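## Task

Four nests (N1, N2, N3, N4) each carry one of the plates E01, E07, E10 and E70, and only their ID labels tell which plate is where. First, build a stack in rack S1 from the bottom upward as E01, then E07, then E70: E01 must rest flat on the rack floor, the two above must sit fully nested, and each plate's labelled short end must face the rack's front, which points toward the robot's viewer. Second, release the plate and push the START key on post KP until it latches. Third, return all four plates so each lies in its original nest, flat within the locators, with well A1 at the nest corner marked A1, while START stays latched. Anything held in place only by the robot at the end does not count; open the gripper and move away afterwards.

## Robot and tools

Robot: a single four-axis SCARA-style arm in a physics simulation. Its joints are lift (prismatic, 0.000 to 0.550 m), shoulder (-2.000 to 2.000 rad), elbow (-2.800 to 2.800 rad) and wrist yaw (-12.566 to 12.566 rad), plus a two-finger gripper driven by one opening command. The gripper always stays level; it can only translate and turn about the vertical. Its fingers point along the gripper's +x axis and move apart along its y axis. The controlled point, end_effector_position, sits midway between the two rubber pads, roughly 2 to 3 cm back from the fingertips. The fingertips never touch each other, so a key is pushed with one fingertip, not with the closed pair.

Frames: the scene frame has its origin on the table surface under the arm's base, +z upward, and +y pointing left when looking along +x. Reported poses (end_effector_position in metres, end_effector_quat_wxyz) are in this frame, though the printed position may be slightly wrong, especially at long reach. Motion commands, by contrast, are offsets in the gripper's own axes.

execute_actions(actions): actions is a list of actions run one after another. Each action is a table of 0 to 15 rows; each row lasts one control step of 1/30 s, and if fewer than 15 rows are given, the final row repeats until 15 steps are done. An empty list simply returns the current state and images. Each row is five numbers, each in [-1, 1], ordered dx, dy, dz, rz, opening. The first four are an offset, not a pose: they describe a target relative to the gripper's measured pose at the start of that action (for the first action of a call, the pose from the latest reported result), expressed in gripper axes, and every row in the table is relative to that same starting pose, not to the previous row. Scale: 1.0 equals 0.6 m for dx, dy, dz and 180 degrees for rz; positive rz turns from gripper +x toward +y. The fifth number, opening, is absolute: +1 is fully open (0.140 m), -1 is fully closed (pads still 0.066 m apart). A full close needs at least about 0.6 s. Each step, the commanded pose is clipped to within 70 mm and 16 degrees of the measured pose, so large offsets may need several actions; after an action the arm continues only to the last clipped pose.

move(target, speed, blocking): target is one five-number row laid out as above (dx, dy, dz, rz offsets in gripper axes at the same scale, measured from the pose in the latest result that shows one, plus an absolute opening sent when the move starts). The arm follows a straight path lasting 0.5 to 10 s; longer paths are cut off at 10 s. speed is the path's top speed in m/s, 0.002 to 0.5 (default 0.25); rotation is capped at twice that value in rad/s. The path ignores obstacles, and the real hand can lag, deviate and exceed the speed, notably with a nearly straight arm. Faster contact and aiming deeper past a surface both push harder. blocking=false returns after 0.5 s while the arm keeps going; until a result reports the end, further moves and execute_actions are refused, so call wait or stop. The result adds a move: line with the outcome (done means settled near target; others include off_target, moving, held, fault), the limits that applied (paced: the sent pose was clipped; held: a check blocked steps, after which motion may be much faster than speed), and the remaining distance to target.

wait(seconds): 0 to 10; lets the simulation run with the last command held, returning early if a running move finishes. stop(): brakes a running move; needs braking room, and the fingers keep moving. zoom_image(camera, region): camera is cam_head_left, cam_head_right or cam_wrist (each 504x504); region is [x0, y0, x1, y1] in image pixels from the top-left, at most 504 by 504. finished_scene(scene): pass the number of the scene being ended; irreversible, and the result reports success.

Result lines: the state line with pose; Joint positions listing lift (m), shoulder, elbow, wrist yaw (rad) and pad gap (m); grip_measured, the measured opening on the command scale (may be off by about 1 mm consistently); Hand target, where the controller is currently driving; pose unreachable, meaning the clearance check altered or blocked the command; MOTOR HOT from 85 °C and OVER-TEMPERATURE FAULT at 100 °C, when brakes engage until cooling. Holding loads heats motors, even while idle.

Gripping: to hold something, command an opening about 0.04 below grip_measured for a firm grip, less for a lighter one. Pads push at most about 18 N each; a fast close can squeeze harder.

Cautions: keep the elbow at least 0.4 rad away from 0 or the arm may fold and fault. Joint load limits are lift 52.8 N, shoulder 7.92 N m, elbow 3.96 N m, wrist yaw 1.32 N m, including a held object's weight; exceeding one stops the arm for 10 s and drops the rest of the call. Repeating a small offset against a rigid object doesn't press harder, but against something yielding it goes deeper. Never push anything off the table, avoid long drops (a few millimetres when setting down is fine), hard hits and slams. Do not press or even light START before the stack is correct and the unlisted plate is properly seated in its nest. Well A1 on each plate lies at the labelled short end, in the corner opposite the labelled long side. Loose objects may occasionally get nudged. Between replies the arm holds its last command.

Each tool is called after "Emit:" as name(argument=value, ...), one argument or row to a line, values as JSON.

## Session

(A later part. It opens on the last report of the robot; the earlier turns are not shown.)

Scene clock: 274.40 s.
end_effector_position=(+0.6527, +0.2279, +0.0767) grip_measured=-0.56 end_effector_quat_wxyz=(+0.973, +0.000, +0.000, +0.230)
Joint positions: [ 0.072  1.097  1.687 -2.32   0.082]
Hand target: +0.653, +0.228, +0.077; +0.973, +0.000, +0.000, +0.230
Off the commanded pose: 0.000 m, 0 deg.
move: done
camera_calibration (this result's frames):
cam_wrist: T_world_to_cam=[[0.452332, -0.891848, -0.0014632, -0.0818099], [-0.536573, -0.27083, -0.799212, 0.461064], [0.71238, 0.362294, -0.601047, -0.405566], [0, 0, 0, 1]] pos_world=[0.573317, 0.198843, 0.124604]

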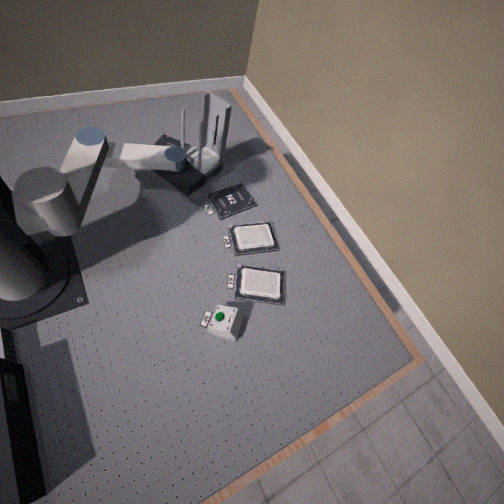

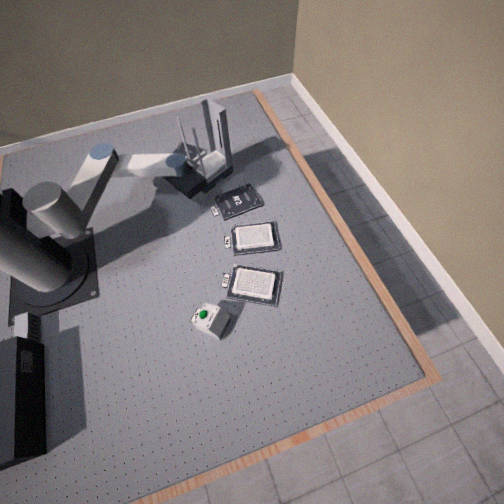

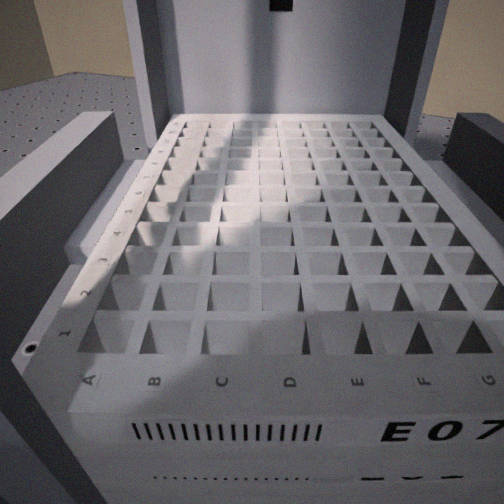

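Plate unchanged in grip; it went into nesting. Release.

Emit:
execute_actions(
  actions=[
    [[0,0,0,0,-0.55],[0,0,0,0,-0.53],[0,0,0,0,-0.5],[0,0,0,0,-0.45],[0,0,0,0,-0.4],[0,0,0,0,-0.3],[0,0,0,0,-0.2],[0,0,0,0,-0.1],[0,0,0,0,0.0]],
  ],
)

Emit:
zoom_image(
  camera="cam_wrist",
  region=[160, 100, 400, 160],
)

Scene clock: 277.43 s.
end_effector_position=(+0.6527, +0.2279, +0.0767) grip_measured=+0.00 end_effector_quat_wxyz=(+0.973, +0.000, +0.000, +0.230)
Joint positions: [ 0.072  1.097  1.687 -2.32   0.103]
Hand target: +0.653, +0.228, +0.077; +0.973, +0.000, +0.000, +0.230
Off the commanded pose: 0.000 m, 0 deg.
camera_calibration (this result's frames):
cam_wrist: T_world_to_cam=[[0.452325, -0.891852, -0.0014632, -0.0818062], [-0.536575, -0.270826, -0.799212, 0.461064], [0.712383, 0.362289, -0.601047, -0.405567], [0, 0, 0, 1]] pos_world=[0.573317, 0.198842, 0.124604]

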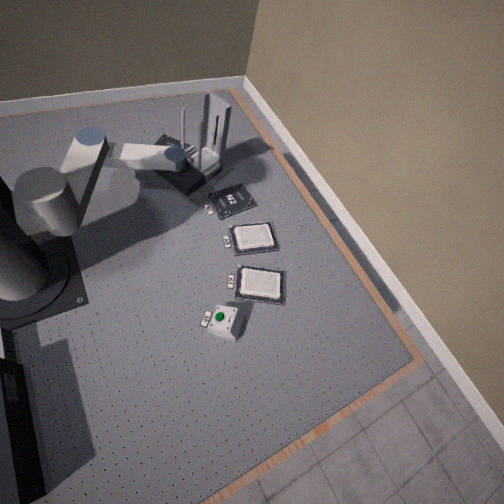

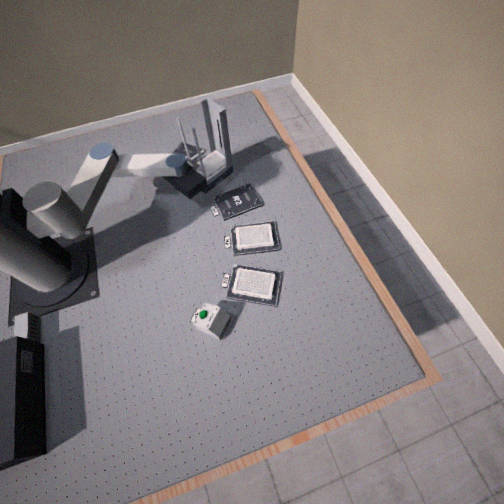

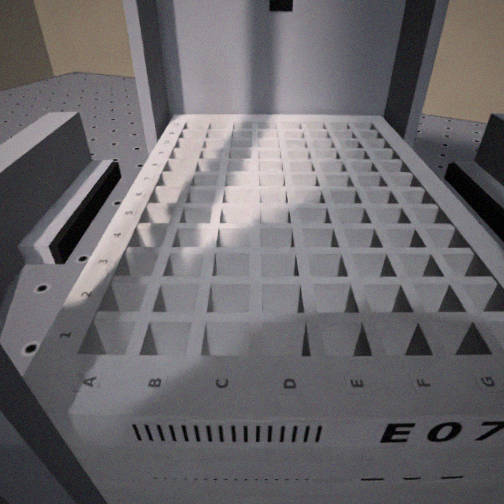

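Region (160, 100, 400, 160) of cam_wrist's 504x504 image, scaled by 2.100, with more detail than that image has; it fills the top 126 rows of this view, and the rest is white.

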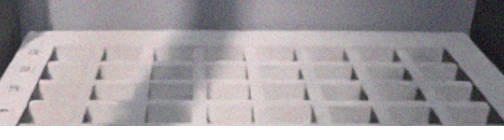

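Emit:
move(
  target=[-0.18333,0,0,0,0.0],
  speed=0.15,
)

Scene clock: 284.03 s.
end_effector_position=(+0.5543, +0.1786, +0.0767) grip_measured=+0.00 end_effector_quat_wxyz=(+0.973, +0.000, +0.000, +0.230)
Joint positions: [ 0.072  1.315  1.125 -1.976  0.103]
Hand target: +0.554, +0.179, +0.077; +0.973, +0.000, +0.000, +0.230
Off the commanded pose: 0.000 m, 0 deg.
move: done
camera_calibration (this result's frames):
cam_wrist: T_world_to_cam=[[0.451982, -0.892026, -0.0014632, -0.0810868], [-0.536679, -0.27062, -0.799212, 0.394926], [0.712522, 0.362015, -0.601047, -0.317624], [0, 0, 0, 1]] pos_world=[0.474912, 0.149528, 0.124604]

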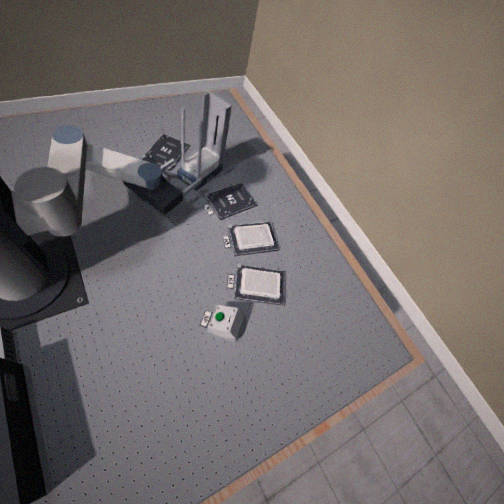

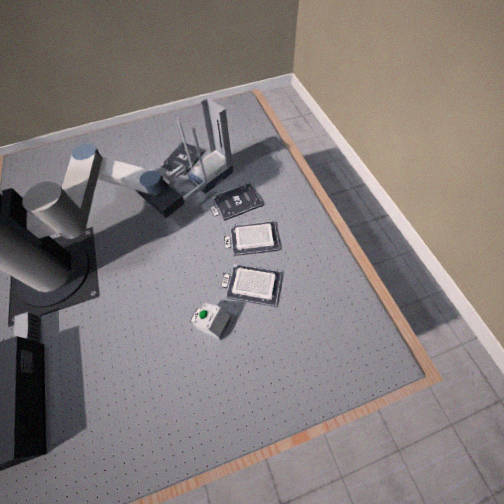

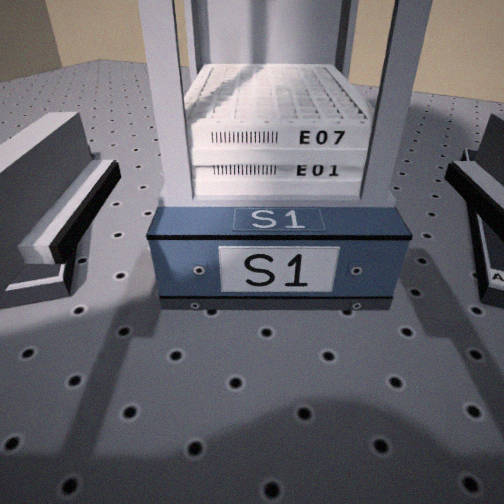

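Emit:
move(
  target=[-0.12757,-0.44664,0.08883,-0.21994,0.0],
  speed=0.3,
)

Scene clock: 288.70 s.
end_effector_position=(+0.6057, -0.0953, +0.1300) grip_measured=+0.00 end_effector_quat_wxyz=(+0.994, +0.000, +0.000, -0.114)
Joint positions: [ 0.125  0.635  1.227 -2.09   0.103]
Hand target: +0.606, -0.095, +0.130; +0.994, +0.000, +0.000, -0.113
Off the commanded pose: 0.000 m, 0 deg.
move: done
camera_calibration (this result's frames):
cam_wrist: T_world_to_cam=[[-0.220264, -0.975439, -0.0014632, 0.0506757], [-0.586029, 0.13353, -0.799212, 0.459429], [0.779778, -0.17518, -0.601047, -0.315001], [0, 0, 0, 1]] pos_world=[0.526032, -0.0670985, 0.177925]

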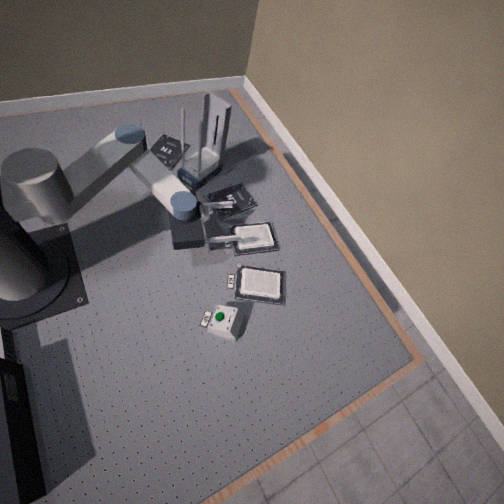

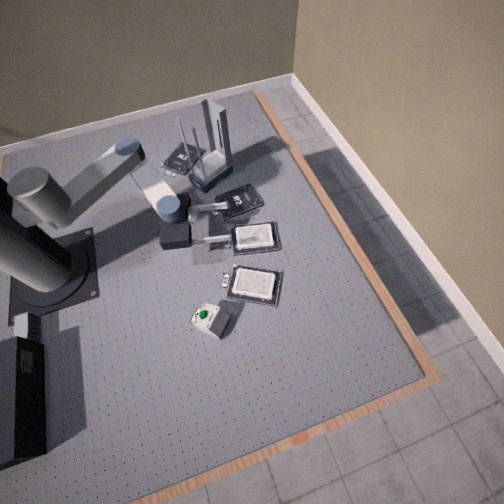

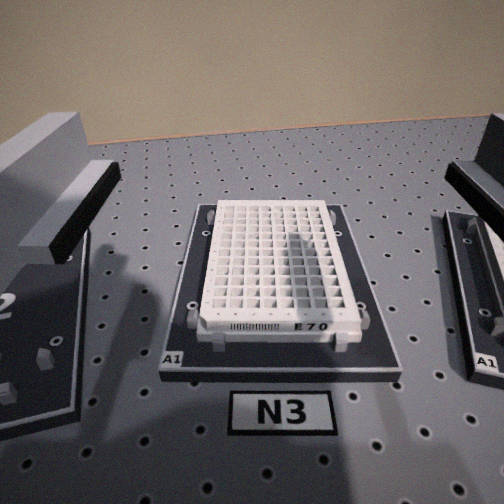

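N3 = E70. Measure.

Emit:
zoom_image(
  camera="cam_wrist",
  region=[195, 188, 345, 228],
)

Emit:
zoom_image(
  camera="cam_wrist",
  region=[180, 297, 260, 357],
)

Emit:
zoom_image(
  camera="cam_wrist",
  region=[295, 297, 375, 357],
)

Region (195, 188, 345, 228) of cam_wrist's 504x504 image, scaled by 3.360, with more detail than that image has; it fills the top 134 rows of this view, and the rest is white.

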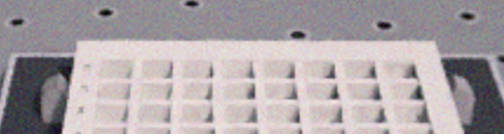

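Region (180, 297, 260, 357) of cam_wrist's 504x504 image, scaled by 6.300, with more detail than that image has; it fills the top 378 rows of this view, and the rest is white.

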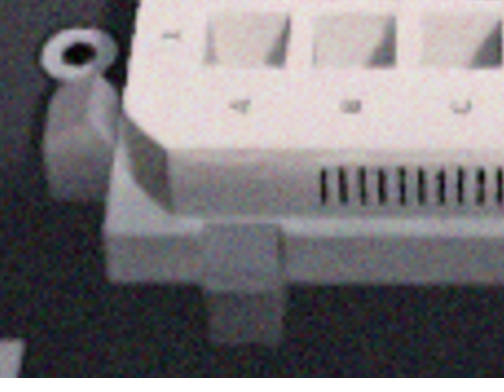

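Region (295, 297, 375, 357) of cam_wrist's 504x504 image, scaled by 6.300, with more detail than that image has; it fills the top 378 rows of this view, and the rest is white.

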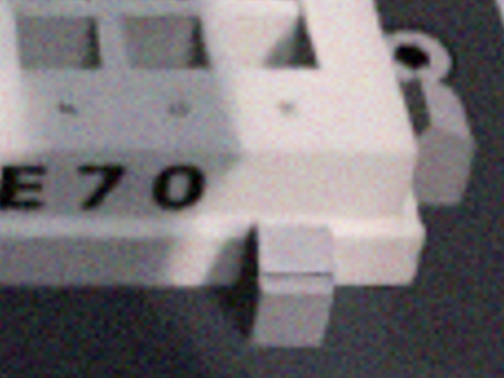

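Emit:
move(
  target=[0.17102,-0.0068,-0.14167,-0.00016,0.0],
  speed=0.2,
)

Emit:
move(
  target=[0,0,-0.01767,0,0.0],
  speed=0.03,
)

Emit:
zoom_image(
  camera="cam_wrist",
  region=[0, 400, 160, 504],
)

Emit:
zoom_image(
  camera="cam_wrist",
  region=[160, 100, 400, 160],
)

Scene clock: 301.13 s.
end_effector_position=(+0.7048, -0.1224, +0.0450) grip_measured=+0.00 end_effector_quat_wxyz=(+0.994, +0.000, +0.000, -0.114)
Joint positions: [ 0.04   0.395  1.773 -2.396  0.103]
Hand target: +0.705, -0.122, +0.045; +0.994, +0.000, +0.000, -0.114
Off the commanded pose: 0.000 m, 0 deg.
move: done
camera_calibration (this result's frames):
cam_wrist: T_world_to_cam=[[-0.220593, -0.975365, -0.0014632, 0.0461738], [-0.585984, 0.133728, -0.799212, 0.453127], [0.779719, -0.175443, -0.601047, -0.448144], [0, 0, 0, 1]] pos_world=[0.625137, -0.0941831, 0.0928567]

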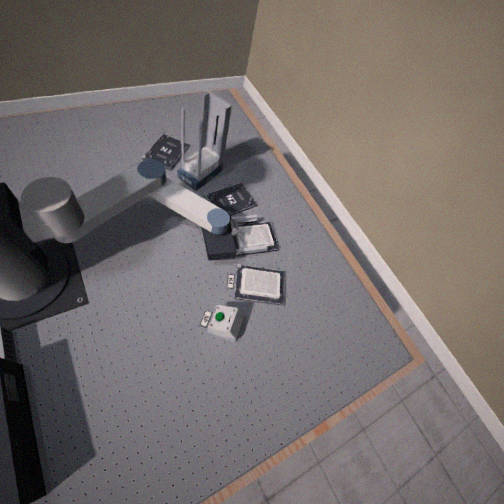

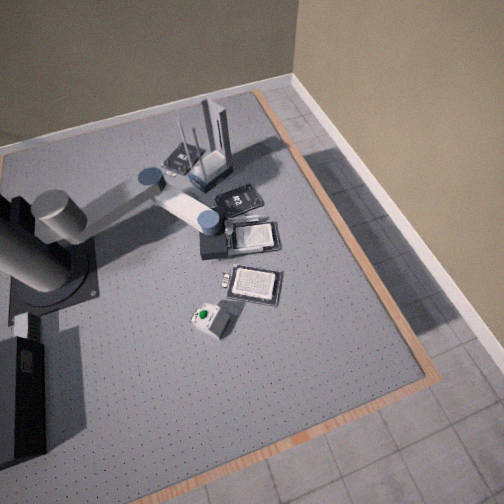

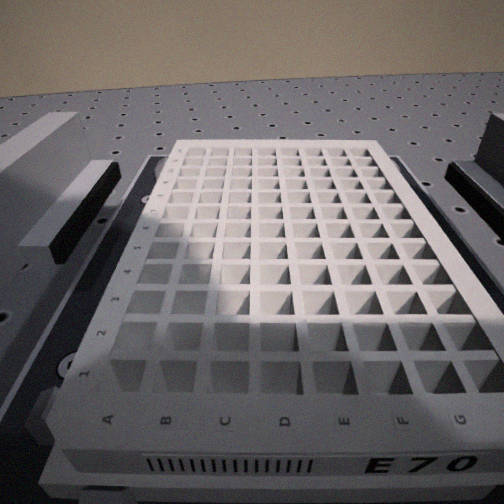

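Scene clock: 301.83 s.
end_effector_position=(+0.7048, -0.1224, +0.0343) grip_measured=+0.00 end_effector_quat_wxyz=(+0.994, +0.000, +0.000, -0.114)
Joint positions: [ 0.029  0.395  1.773 -2.396  0.103]
Hand target: +0.705, -0.122, +0.034; +0.994, +0.000, +0.000, -0.114
Off the commanded pose: 0.000 m, 0 deg.
move: done
camera_calibration (this result's frames):
cam_wrist: T_world_to_cam=[[-0.220602, -0.975363, -0.0014632, 0.0461607], [-0.585982, 0.133733, -0.799212, 0.444617], [0.779718, -0.175451, -0.601047, -0.454543], [0, 0, 0, 1]] pos_world=[0.625136, -0.0941866, 0.0822093]

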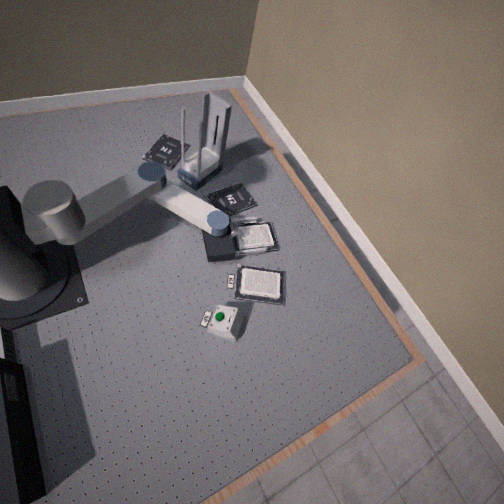

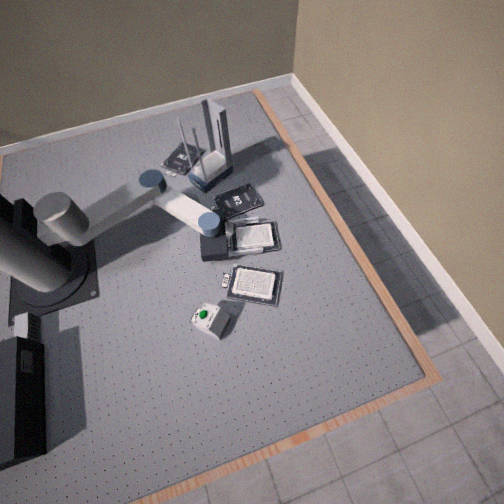

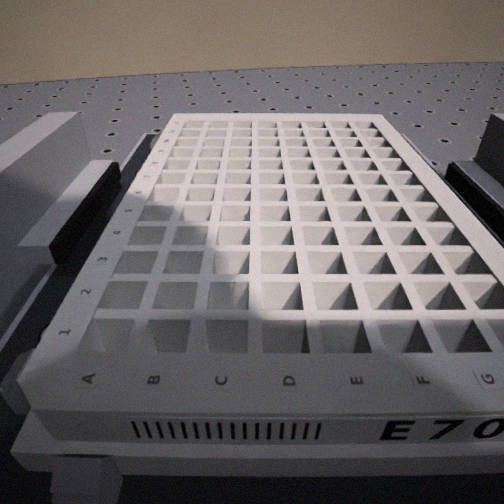

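Region (0, 400, 160, 504) of cam_wrist's 504x504 image, scaled by 3.150, with more detail than that image has; it fills the top 328 rows of this view, and the rest is white.

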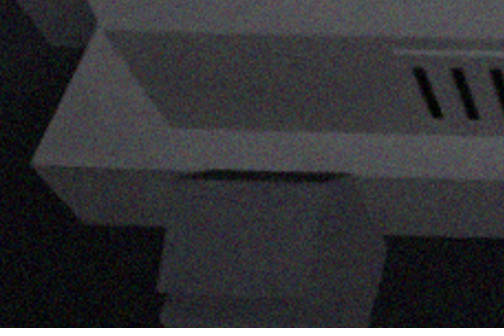

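Region (160, 100, 400, 160) of cam_wrist's 504x504 image, scaled by 2.100, with more detail than that image has; it fills the top 126 rows of this view, and the rest is white.

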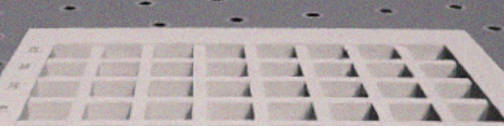

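Emit:
execute_actions(
  actions=[
    [[0.0003,0.00015,0.00012,-0.00044,-0.5]],
    [[0,0,0,0,-0.52],[0,0,0,0,-0.53],[0,0,0,0,-0.54],[0,0,0,0,-0.55],[0,0,0,0,-0.56],[0,0,0,0,-0.57],[0,0,0,0,-0.58],[0,0,0,0,-0.59],[0,0,0,0,-0.6]],
  ],
)

Emit:
zoom_image(
  camera="cam_wrist",
  region=[0, 400, 160, 504],
)

Scene clock: 307.47 s.
end_effector_position=(+0.7050, -0.1224, +0.0343) grip_measured=-0.56 end_effector_quat_wxyz=(+0.993, +0.000, +0.000, -0.114)
Joint positions: [ 0.029  0.395  1.774 -2.398  0.082]
Hand target: +0.705, -0.122, +0.034; +0.993, +0.000, +0.000, -0.114
Off the commanded pose: 0.000 m, 0 deg.
camera_calibration (this result's frames):
cam_wrist: T_world_to_cam=[[-0.221943, -0.975059, -0.0014632, 0.0471878], [-0.585798, 0.134539, -0.799212, 0.444696], [0.779476, -0.176522, -0.601047, -0.454629], [0, 0, 0, 1]] pos_world=[0.625347, -0.09407, 0.0822219]

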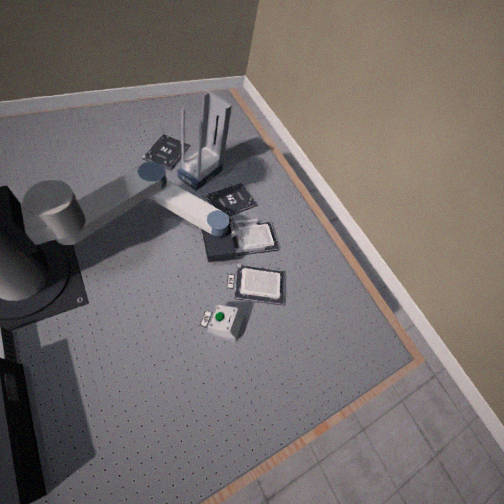

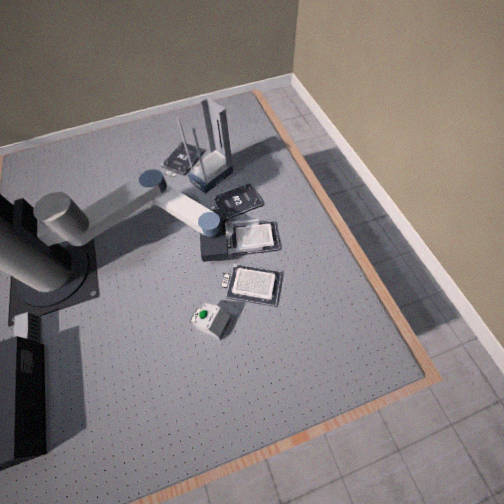

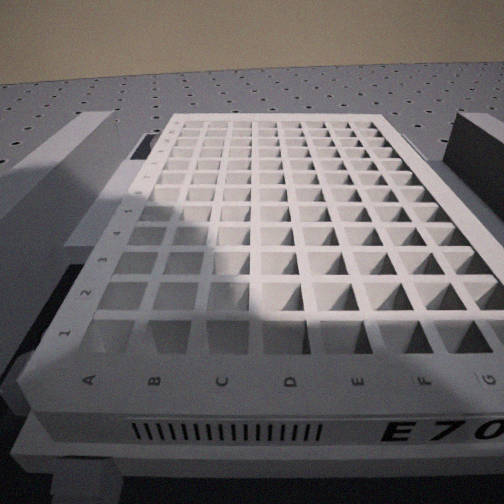

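Region (0, 400, 160, 504) of cam_wrist's 504x504 image, scaled by 3.150, with more detail than that image has; it fills the top 328 rows of this view, and the rest is white.

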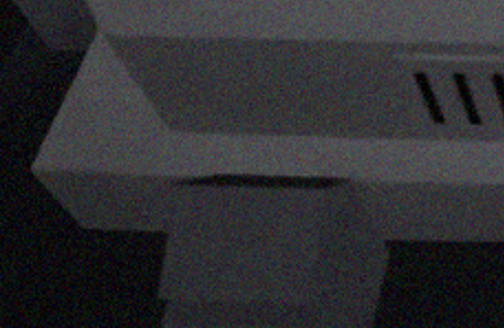

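Emit:
move(
  target=[0,0,0.02,0,-0.6],
  speed=0.04,
)

Emit:
move(
  target=[-0.10666,0.33761,0.46783,0.22072,-0.6],
  speed=0.3,
)

Scene clock: 315.23 s.
end_effector_position=(+0.7050, -0.1224, +0.0464) grip_measured=-0.56 end_effector_quat_wxyz=(+0.993, +0.000, +0.000, -0.114)
Joint positions: [ 0.041  0.395  1.774 -2.398  0.082]
Hand target: +0.705, -0.122, +0.046; +0.993, +0.000, +0.000, -0.114
Off the commanded pose: 0.000 m, 0 deg.
move: done
camera_calibration (this result's frames):
cam_wrist: T_world_to_cam=[[-0.221937, -0.97506, -0.0014632, 0.0472031], [-0.585799, 0.134535, -0.799212, 0.454321], [0.779477, -0.176518, -0.601047, -0.447392], [0, 0, 0, 1]] pos_world=[0.625348, -0.0940689, 0.0942646]

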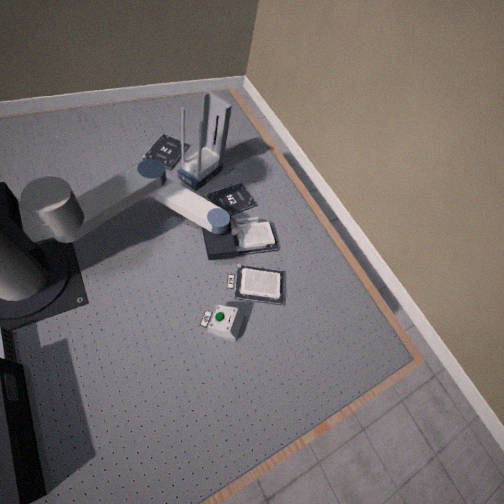

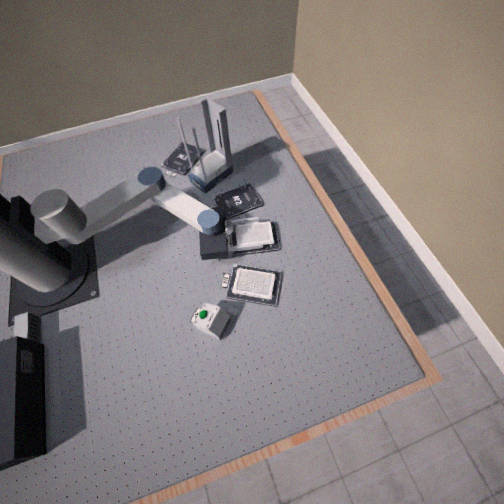

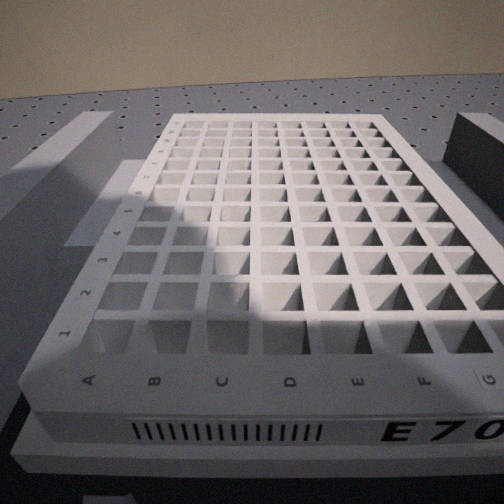

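Scene clock: 316.83 s.
end_effector_position=(+0.6886, +0.0895, +0.3271) grip_measured=-0.56 end_effector_quat_wxyz=(+0.973, +0.000, +0.000, +0.230)
Joint positions: [ 0.322  0.728  1.687 -1.95   0.082]
Hand target: +0.689, +0.089, +0.327; +0.973, +0.000, +0.000, +0.230
Off the commanded pose: 0.000 m, 0 deg.
move: done
camera_calibration (this result's frames):
cam_wrist: T_world_to_cam=[[0.453032, -0.891493, -0.0014632, -0.221637], [-0.53636, -0.271252, -0.799212, 0.642886], [0.712095, 0.362853, -0.601047, -0.230367], [0, 0, 0, 1]] pos_world=[0.609271, 0.0603853, 0.375017]

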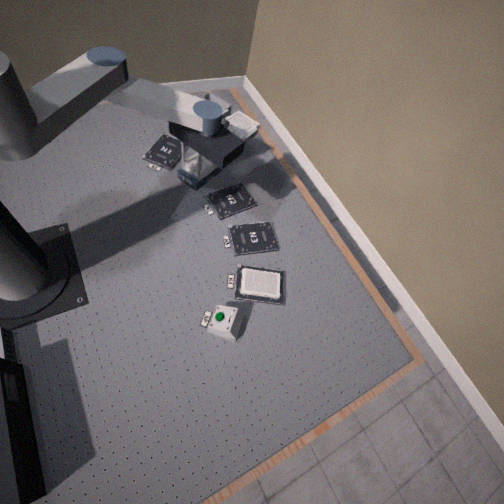

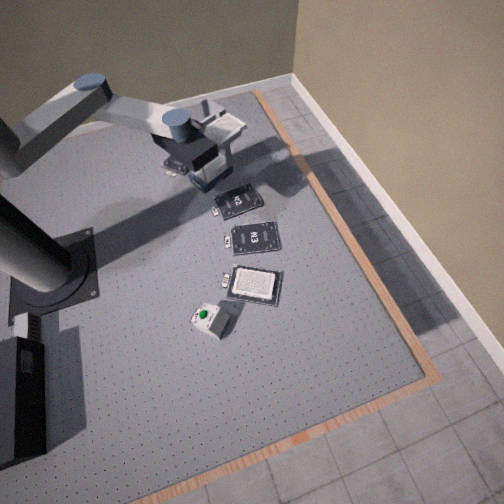

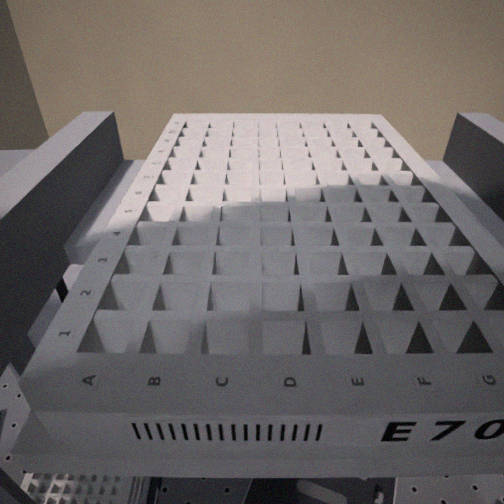

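Emit:
move(
  target=[0.04999,0.2329,-0.0045,-0.0004,-0.6],
  speed=0.2,
)

Scene clock: 321.50 s.
end_effector_position=(+0.6527, +0.2281, +0.3245) grip_measured=-0.56 end_effector_quat_wxyz=(+0.973, +0.000, +0.000, +0.230)
Joint positions: [ 0.319  1.098  1.687 -2.321  0.082]
Hand target: +0.653, +0.228, +0.324; +0.973, +0.000, +0.000, +0.230
Off the commanded pose: 0.000 m, 0 deg.
move: done
camera_calibration (this result's frames):
cam_wrist: T_world_to_cam=[[0.452512, -0.891757, -0.0014632, -0.0814746], [-0.536518, -0.270939, -0.799212, 0.659081], [0.712307, 0.362438, -0.601047, -0.256666], [0, 0, 0, 1]] pos_world=[0.573302, 0.19894, 0.372358]

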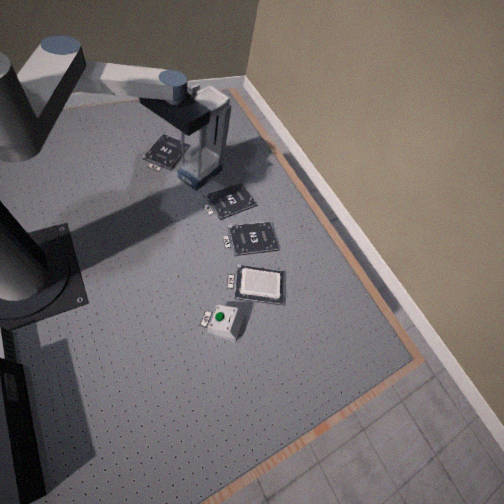

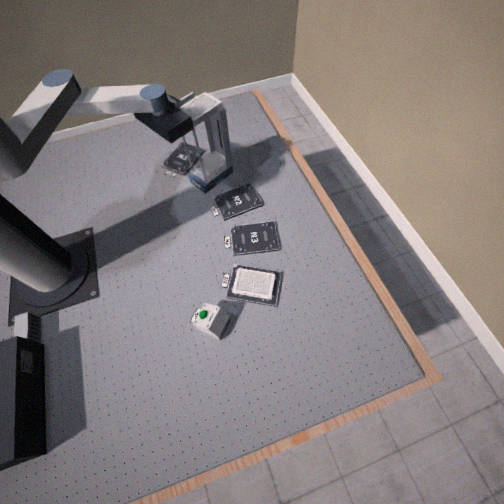

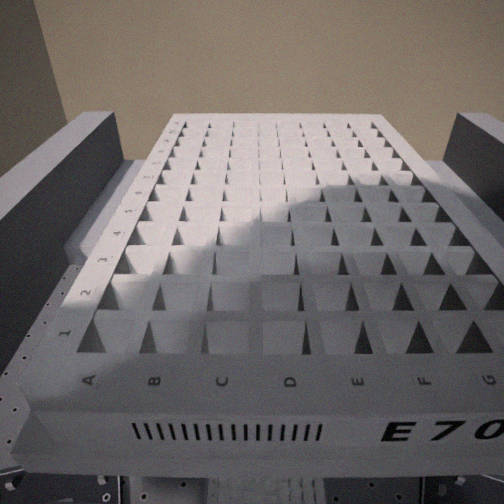

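Emit:
move(
  target=[0,-0.00012,-0.0325,0,-0.6],
  speed=0.04,
)

Emit:
move(
  target=[0,0,-0.3517,0,-0.6],
  speed=0.15,
)

Scene clock: 324.87 s.
end_effector_position=(+0.6527, +0.2280, +0.3049) grip_measured=-0.56 end_effector_quat_wxyz=(+0.973, +0.000, +0.000, +0.230)
Joint positions: [ 0.3    1.098  1.687 -2.321  0.082]
Hand target: +0.653, +0.228, +0.305; +0.973, +0.000, +0.000, +0.230
Off the commanded pose: 0.000 m, 0 deg.
move: done
camera_calibration (this result's frames):
cam_wrist: T_world_to_cam=[[0.452402, -0.891813, -0.0014632, -0.0814738], [-0.536552, -0.270873, -0.799212, 0.643434], [0.712351, 0.36235, -0.601047, -0.268437], [0, 0, 0, 1]] pos_world=[0.573316, 0.198898, 0.352778]

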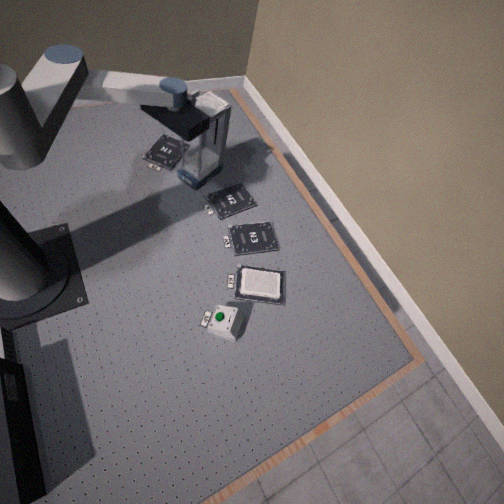

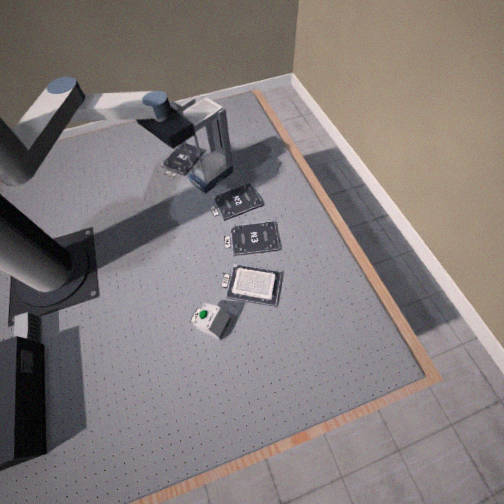

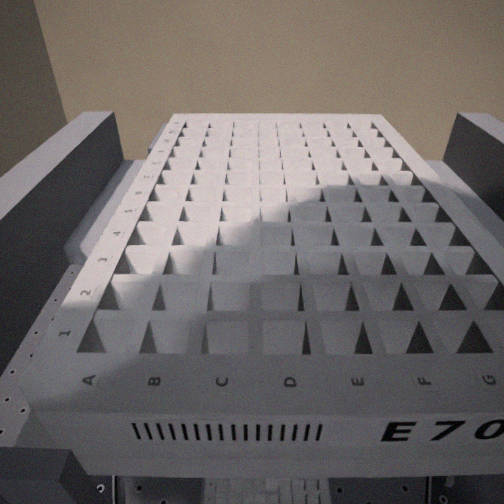

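Scene clock: 326.63 s.
end_effector_position=(+0.6527, +0.2280, +0.0938) grip_measured=-0.56 end_effector_quat_wxyz=(+0.973, +0.000, +0.000, +0.230)
Joint positions: [ 0.089  1.098  1.687 -2.321  0.082]
Hand target: +0.653, +0.228, +0.094; +0.973, +0.000, +0.000, +0.230
Off the commanded pose: 0.000 m, 0 deg.
move: done
camera_calibration (this result's frames):
cam_wrist: T_world_to_cam=[[0.452363, -0.891833, -0.0014632, -0.0817661], [-0.536564, -0.270849, -0.799212, 0.474719], [0.712367, 0.362319, -0.601047, -0.395315], [0, 0, 0, 1]] pos_world=[0.573314, 0.198886, 0.141679]

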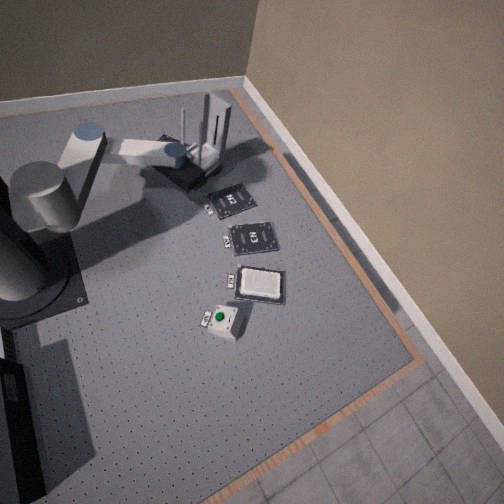

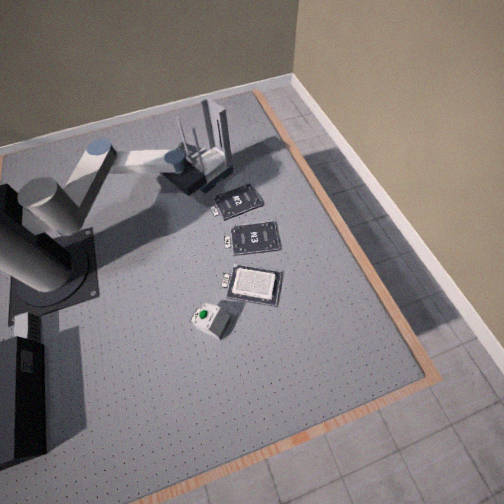

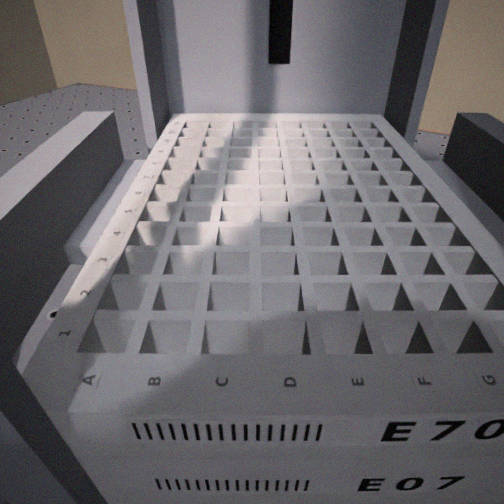

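Emit:
move(
  target=[0,0,-0.0071,0,-0.6],
  speed=0.01,
)

Emit:
zoom_image(
  camera="cam_wrist",
  region=[160, 100, 400, 160],
)

Scene clock: 328.67 s.
end_effector_position=(+0.6527, +0.2280, +0.0895) grip_measured=-0.56 end_effector_quat_wxyz=(+0.973, +0.000, +0.000, +0.230)
Joint positions: [ 0.085  1.098  1.687 -2.321  0.082]
Hand target: +0.653, +0.228, +0.090; +0.973, +0.000, +0.000, +0.230
Off the commanded pose: 0.000 m, 0 deg.
move: done
camera_calibration (this result's frames):
cam_wrist: T_world_to_cam=[[0.452363, -0.891833, -0.0014632, -0.0817722], [-0.536564, -0.270849, -0.799212, 0.471318], [0.712367, 0.362319, -0.601047, -0.397872], [0, 0, 0, 1]] pos_world=[0.573314, 0.198886, 0.137424]

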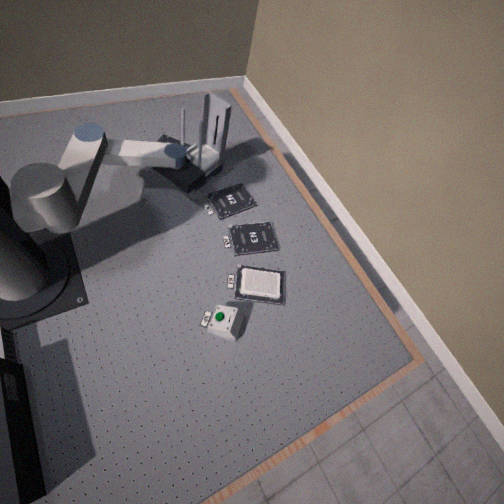

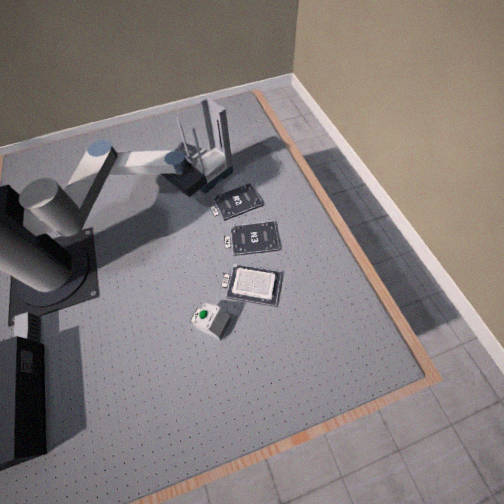

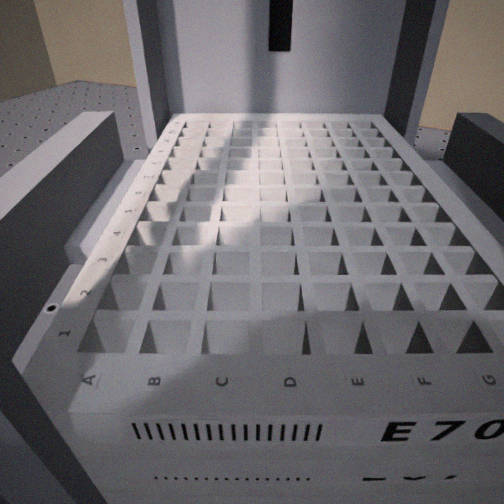

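Region (160, 100, 400, 160) of cam_wrist's 504x504 image, scaled by 2.100, with more detail than that image has; it fills the top 126 rows of this view, and the rest is white.

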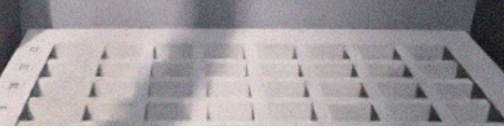

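Emit:
execute_actions(
  actions=[
    [[0,0,0,0,-0.55],[0,0,0,0,-0.53],[0,0,0,0,-0.5],[0,0,0,0,-0.45],[0,0,0,0,-0.4],[0,0,0,0,-0.3],[0,0,0,0,-0.2],[0,0,0,0,-0.1],[0,0,0,0,0.0]],
  ],
)

Emit:
zoom_image(
  camera="cam_wrist",
  region=[160, 100, 400, 160],
)

Emit:
move(
  target=[-0.18333,0,0,0,0.0],
  speed=0.15,
)

Scene clock: 331.97 s.
end_effector_position=(+0.6527, +0.2280, +0.0895) grip_measured=+0.00 end_effector_quat_wxyz=(+0.973, +0.000, +0.000, +0.230)
Joint positions: [ 0.085  1.098  1.687 -2.321  0.103]
Hand target: +0.653, +0.228, +0.090; +0.973, +0.000, +0.000, +0.230
Off the commanded pose: 0.000 m, 0 deg.
camera_calibration (this result's frames):
cam_wrist: T_world_to_cam=[[0.45236, -0.891834, -0.0014632, -0.0817703], [-0.536565, -0.270847, -0.799212, 0.471319], [0.712369, 0.362317, -0.601047, -0.397872], [0, 0, 0, 1]] pos_world=[0.573314, 0.198886, 0.137424]

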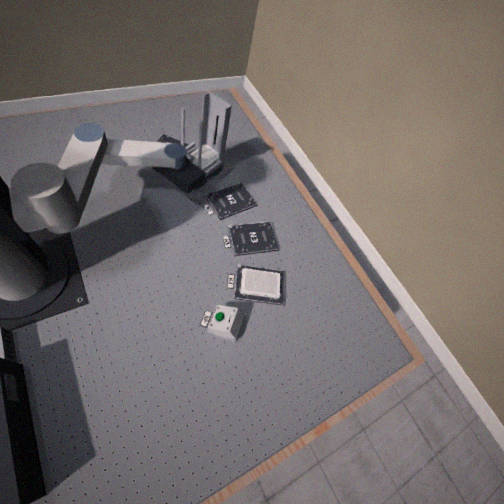

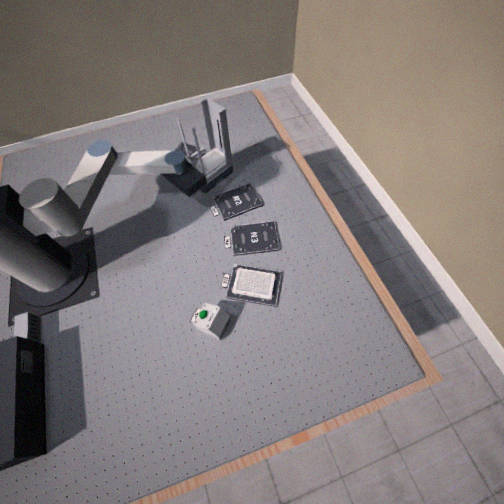

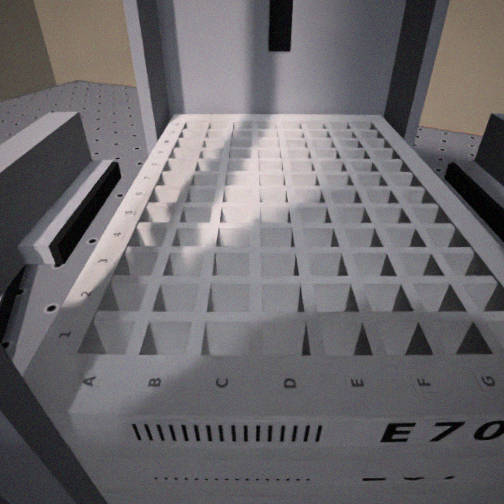

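Region (160, 100, 400, 160) of cam_wrist's 504x504 image, scaled by 2.100, with more detail than that image has; it fills the top 126 rows of this view, and the rest is white.

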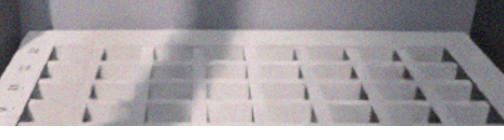

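Scene clock: 333.03 s.
end_effector_position=(+0.5543, +0.1786, +0.0895) grip_measured=+0.00 end_effector_quat_wxyz=(+0.973, +0.000, +0.000, +0.230)
Joint positions: [ 0.085  1.315  1.125 -1.977  0.103]
Hand target: +0.554, +0.179, +0.090; +0.973, +0.000, +0.000, +0.230
Off the commanded pose: 0.000 m, 0 deg.
move: done
camera_calibration (this result's frames):
cam_wrist: T_world_to_cam=[[0.452019, -0.892007, -0.0014632, -0.0810521], [-0.536668, -0.270642, -0.799212, 0.40518], [0.712507, 0.362044, -0.601047, -0.30993], [0, 0, 0, 1]] pos_world=[0.474911, 0.149568, 0.137424]

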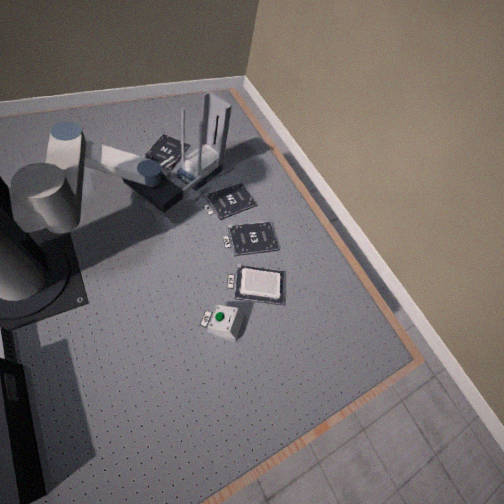

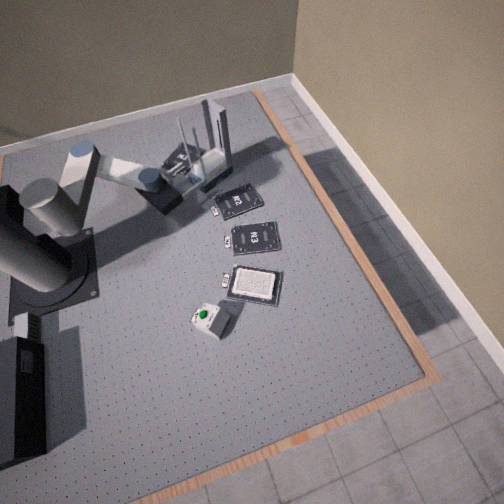

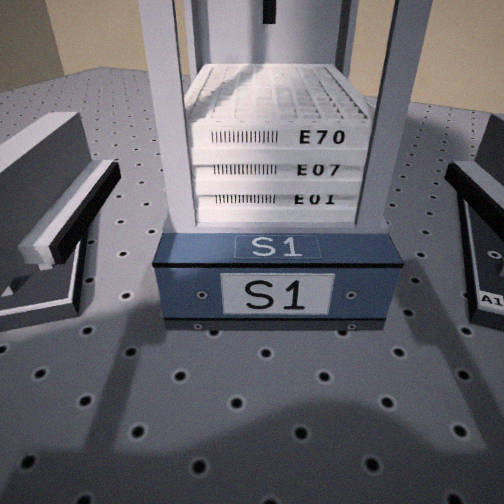

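Emit:
move(
  target=[-0.31072,-0.61478,0.0675,-0.32551,0.0],
  speed=0.3,
)

Scene clock: 340.37 s.
end_effector_position=(+0.5526, -0.2346, +0.1300) grip_measured=+0.00 end_effector_quat_wxyz=(+0.961, +0.000, +0.000, -0.276)
Joint positions: [ 0.125  0.288  1.243 -2.09   0.103]
Hand target: +0.553, -0.235, +0.130; +0.961, +0.000, +0.000, -0.276
Off the commanded pose: 0.000 m, 0 deg.
move: done
camera_calibration (this result's frames):
cam_wrist: T_world_to_cam=[[-0.525687, -0.850677, -0.0014632, 0.101191], [-0.510683, 0.316958, -0.799212, 0.448289], [0.680335, -0.419389, -0.601047, -0.300347], [0, 0, 0, 1]] pos_world=[0.486465, -0.181971, 0.177903]

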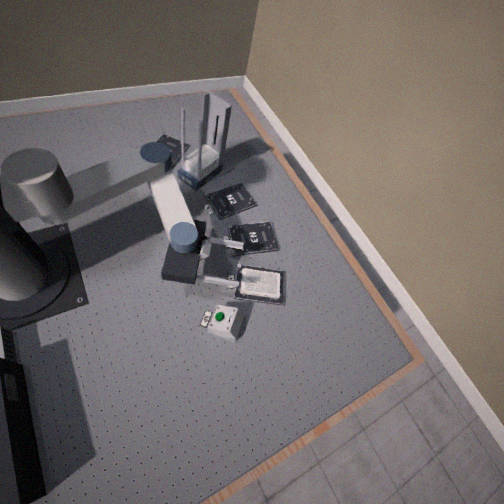

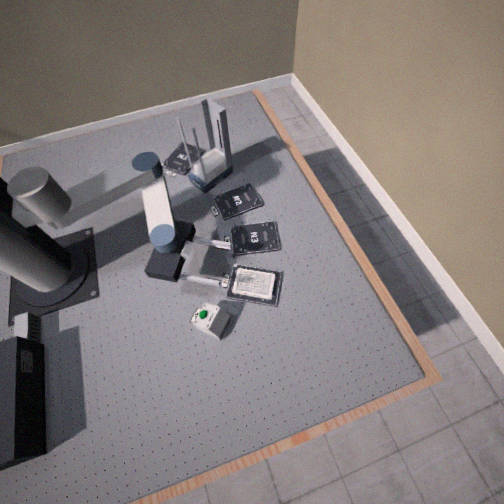

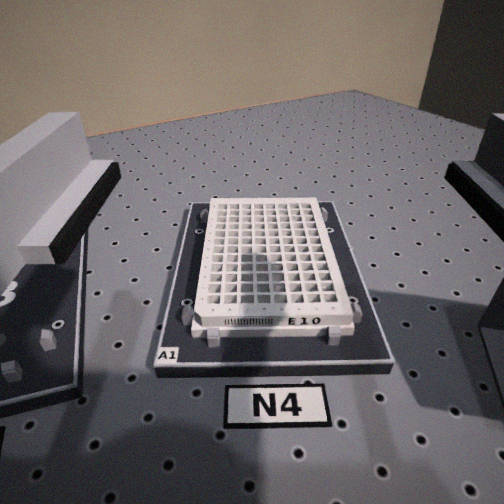

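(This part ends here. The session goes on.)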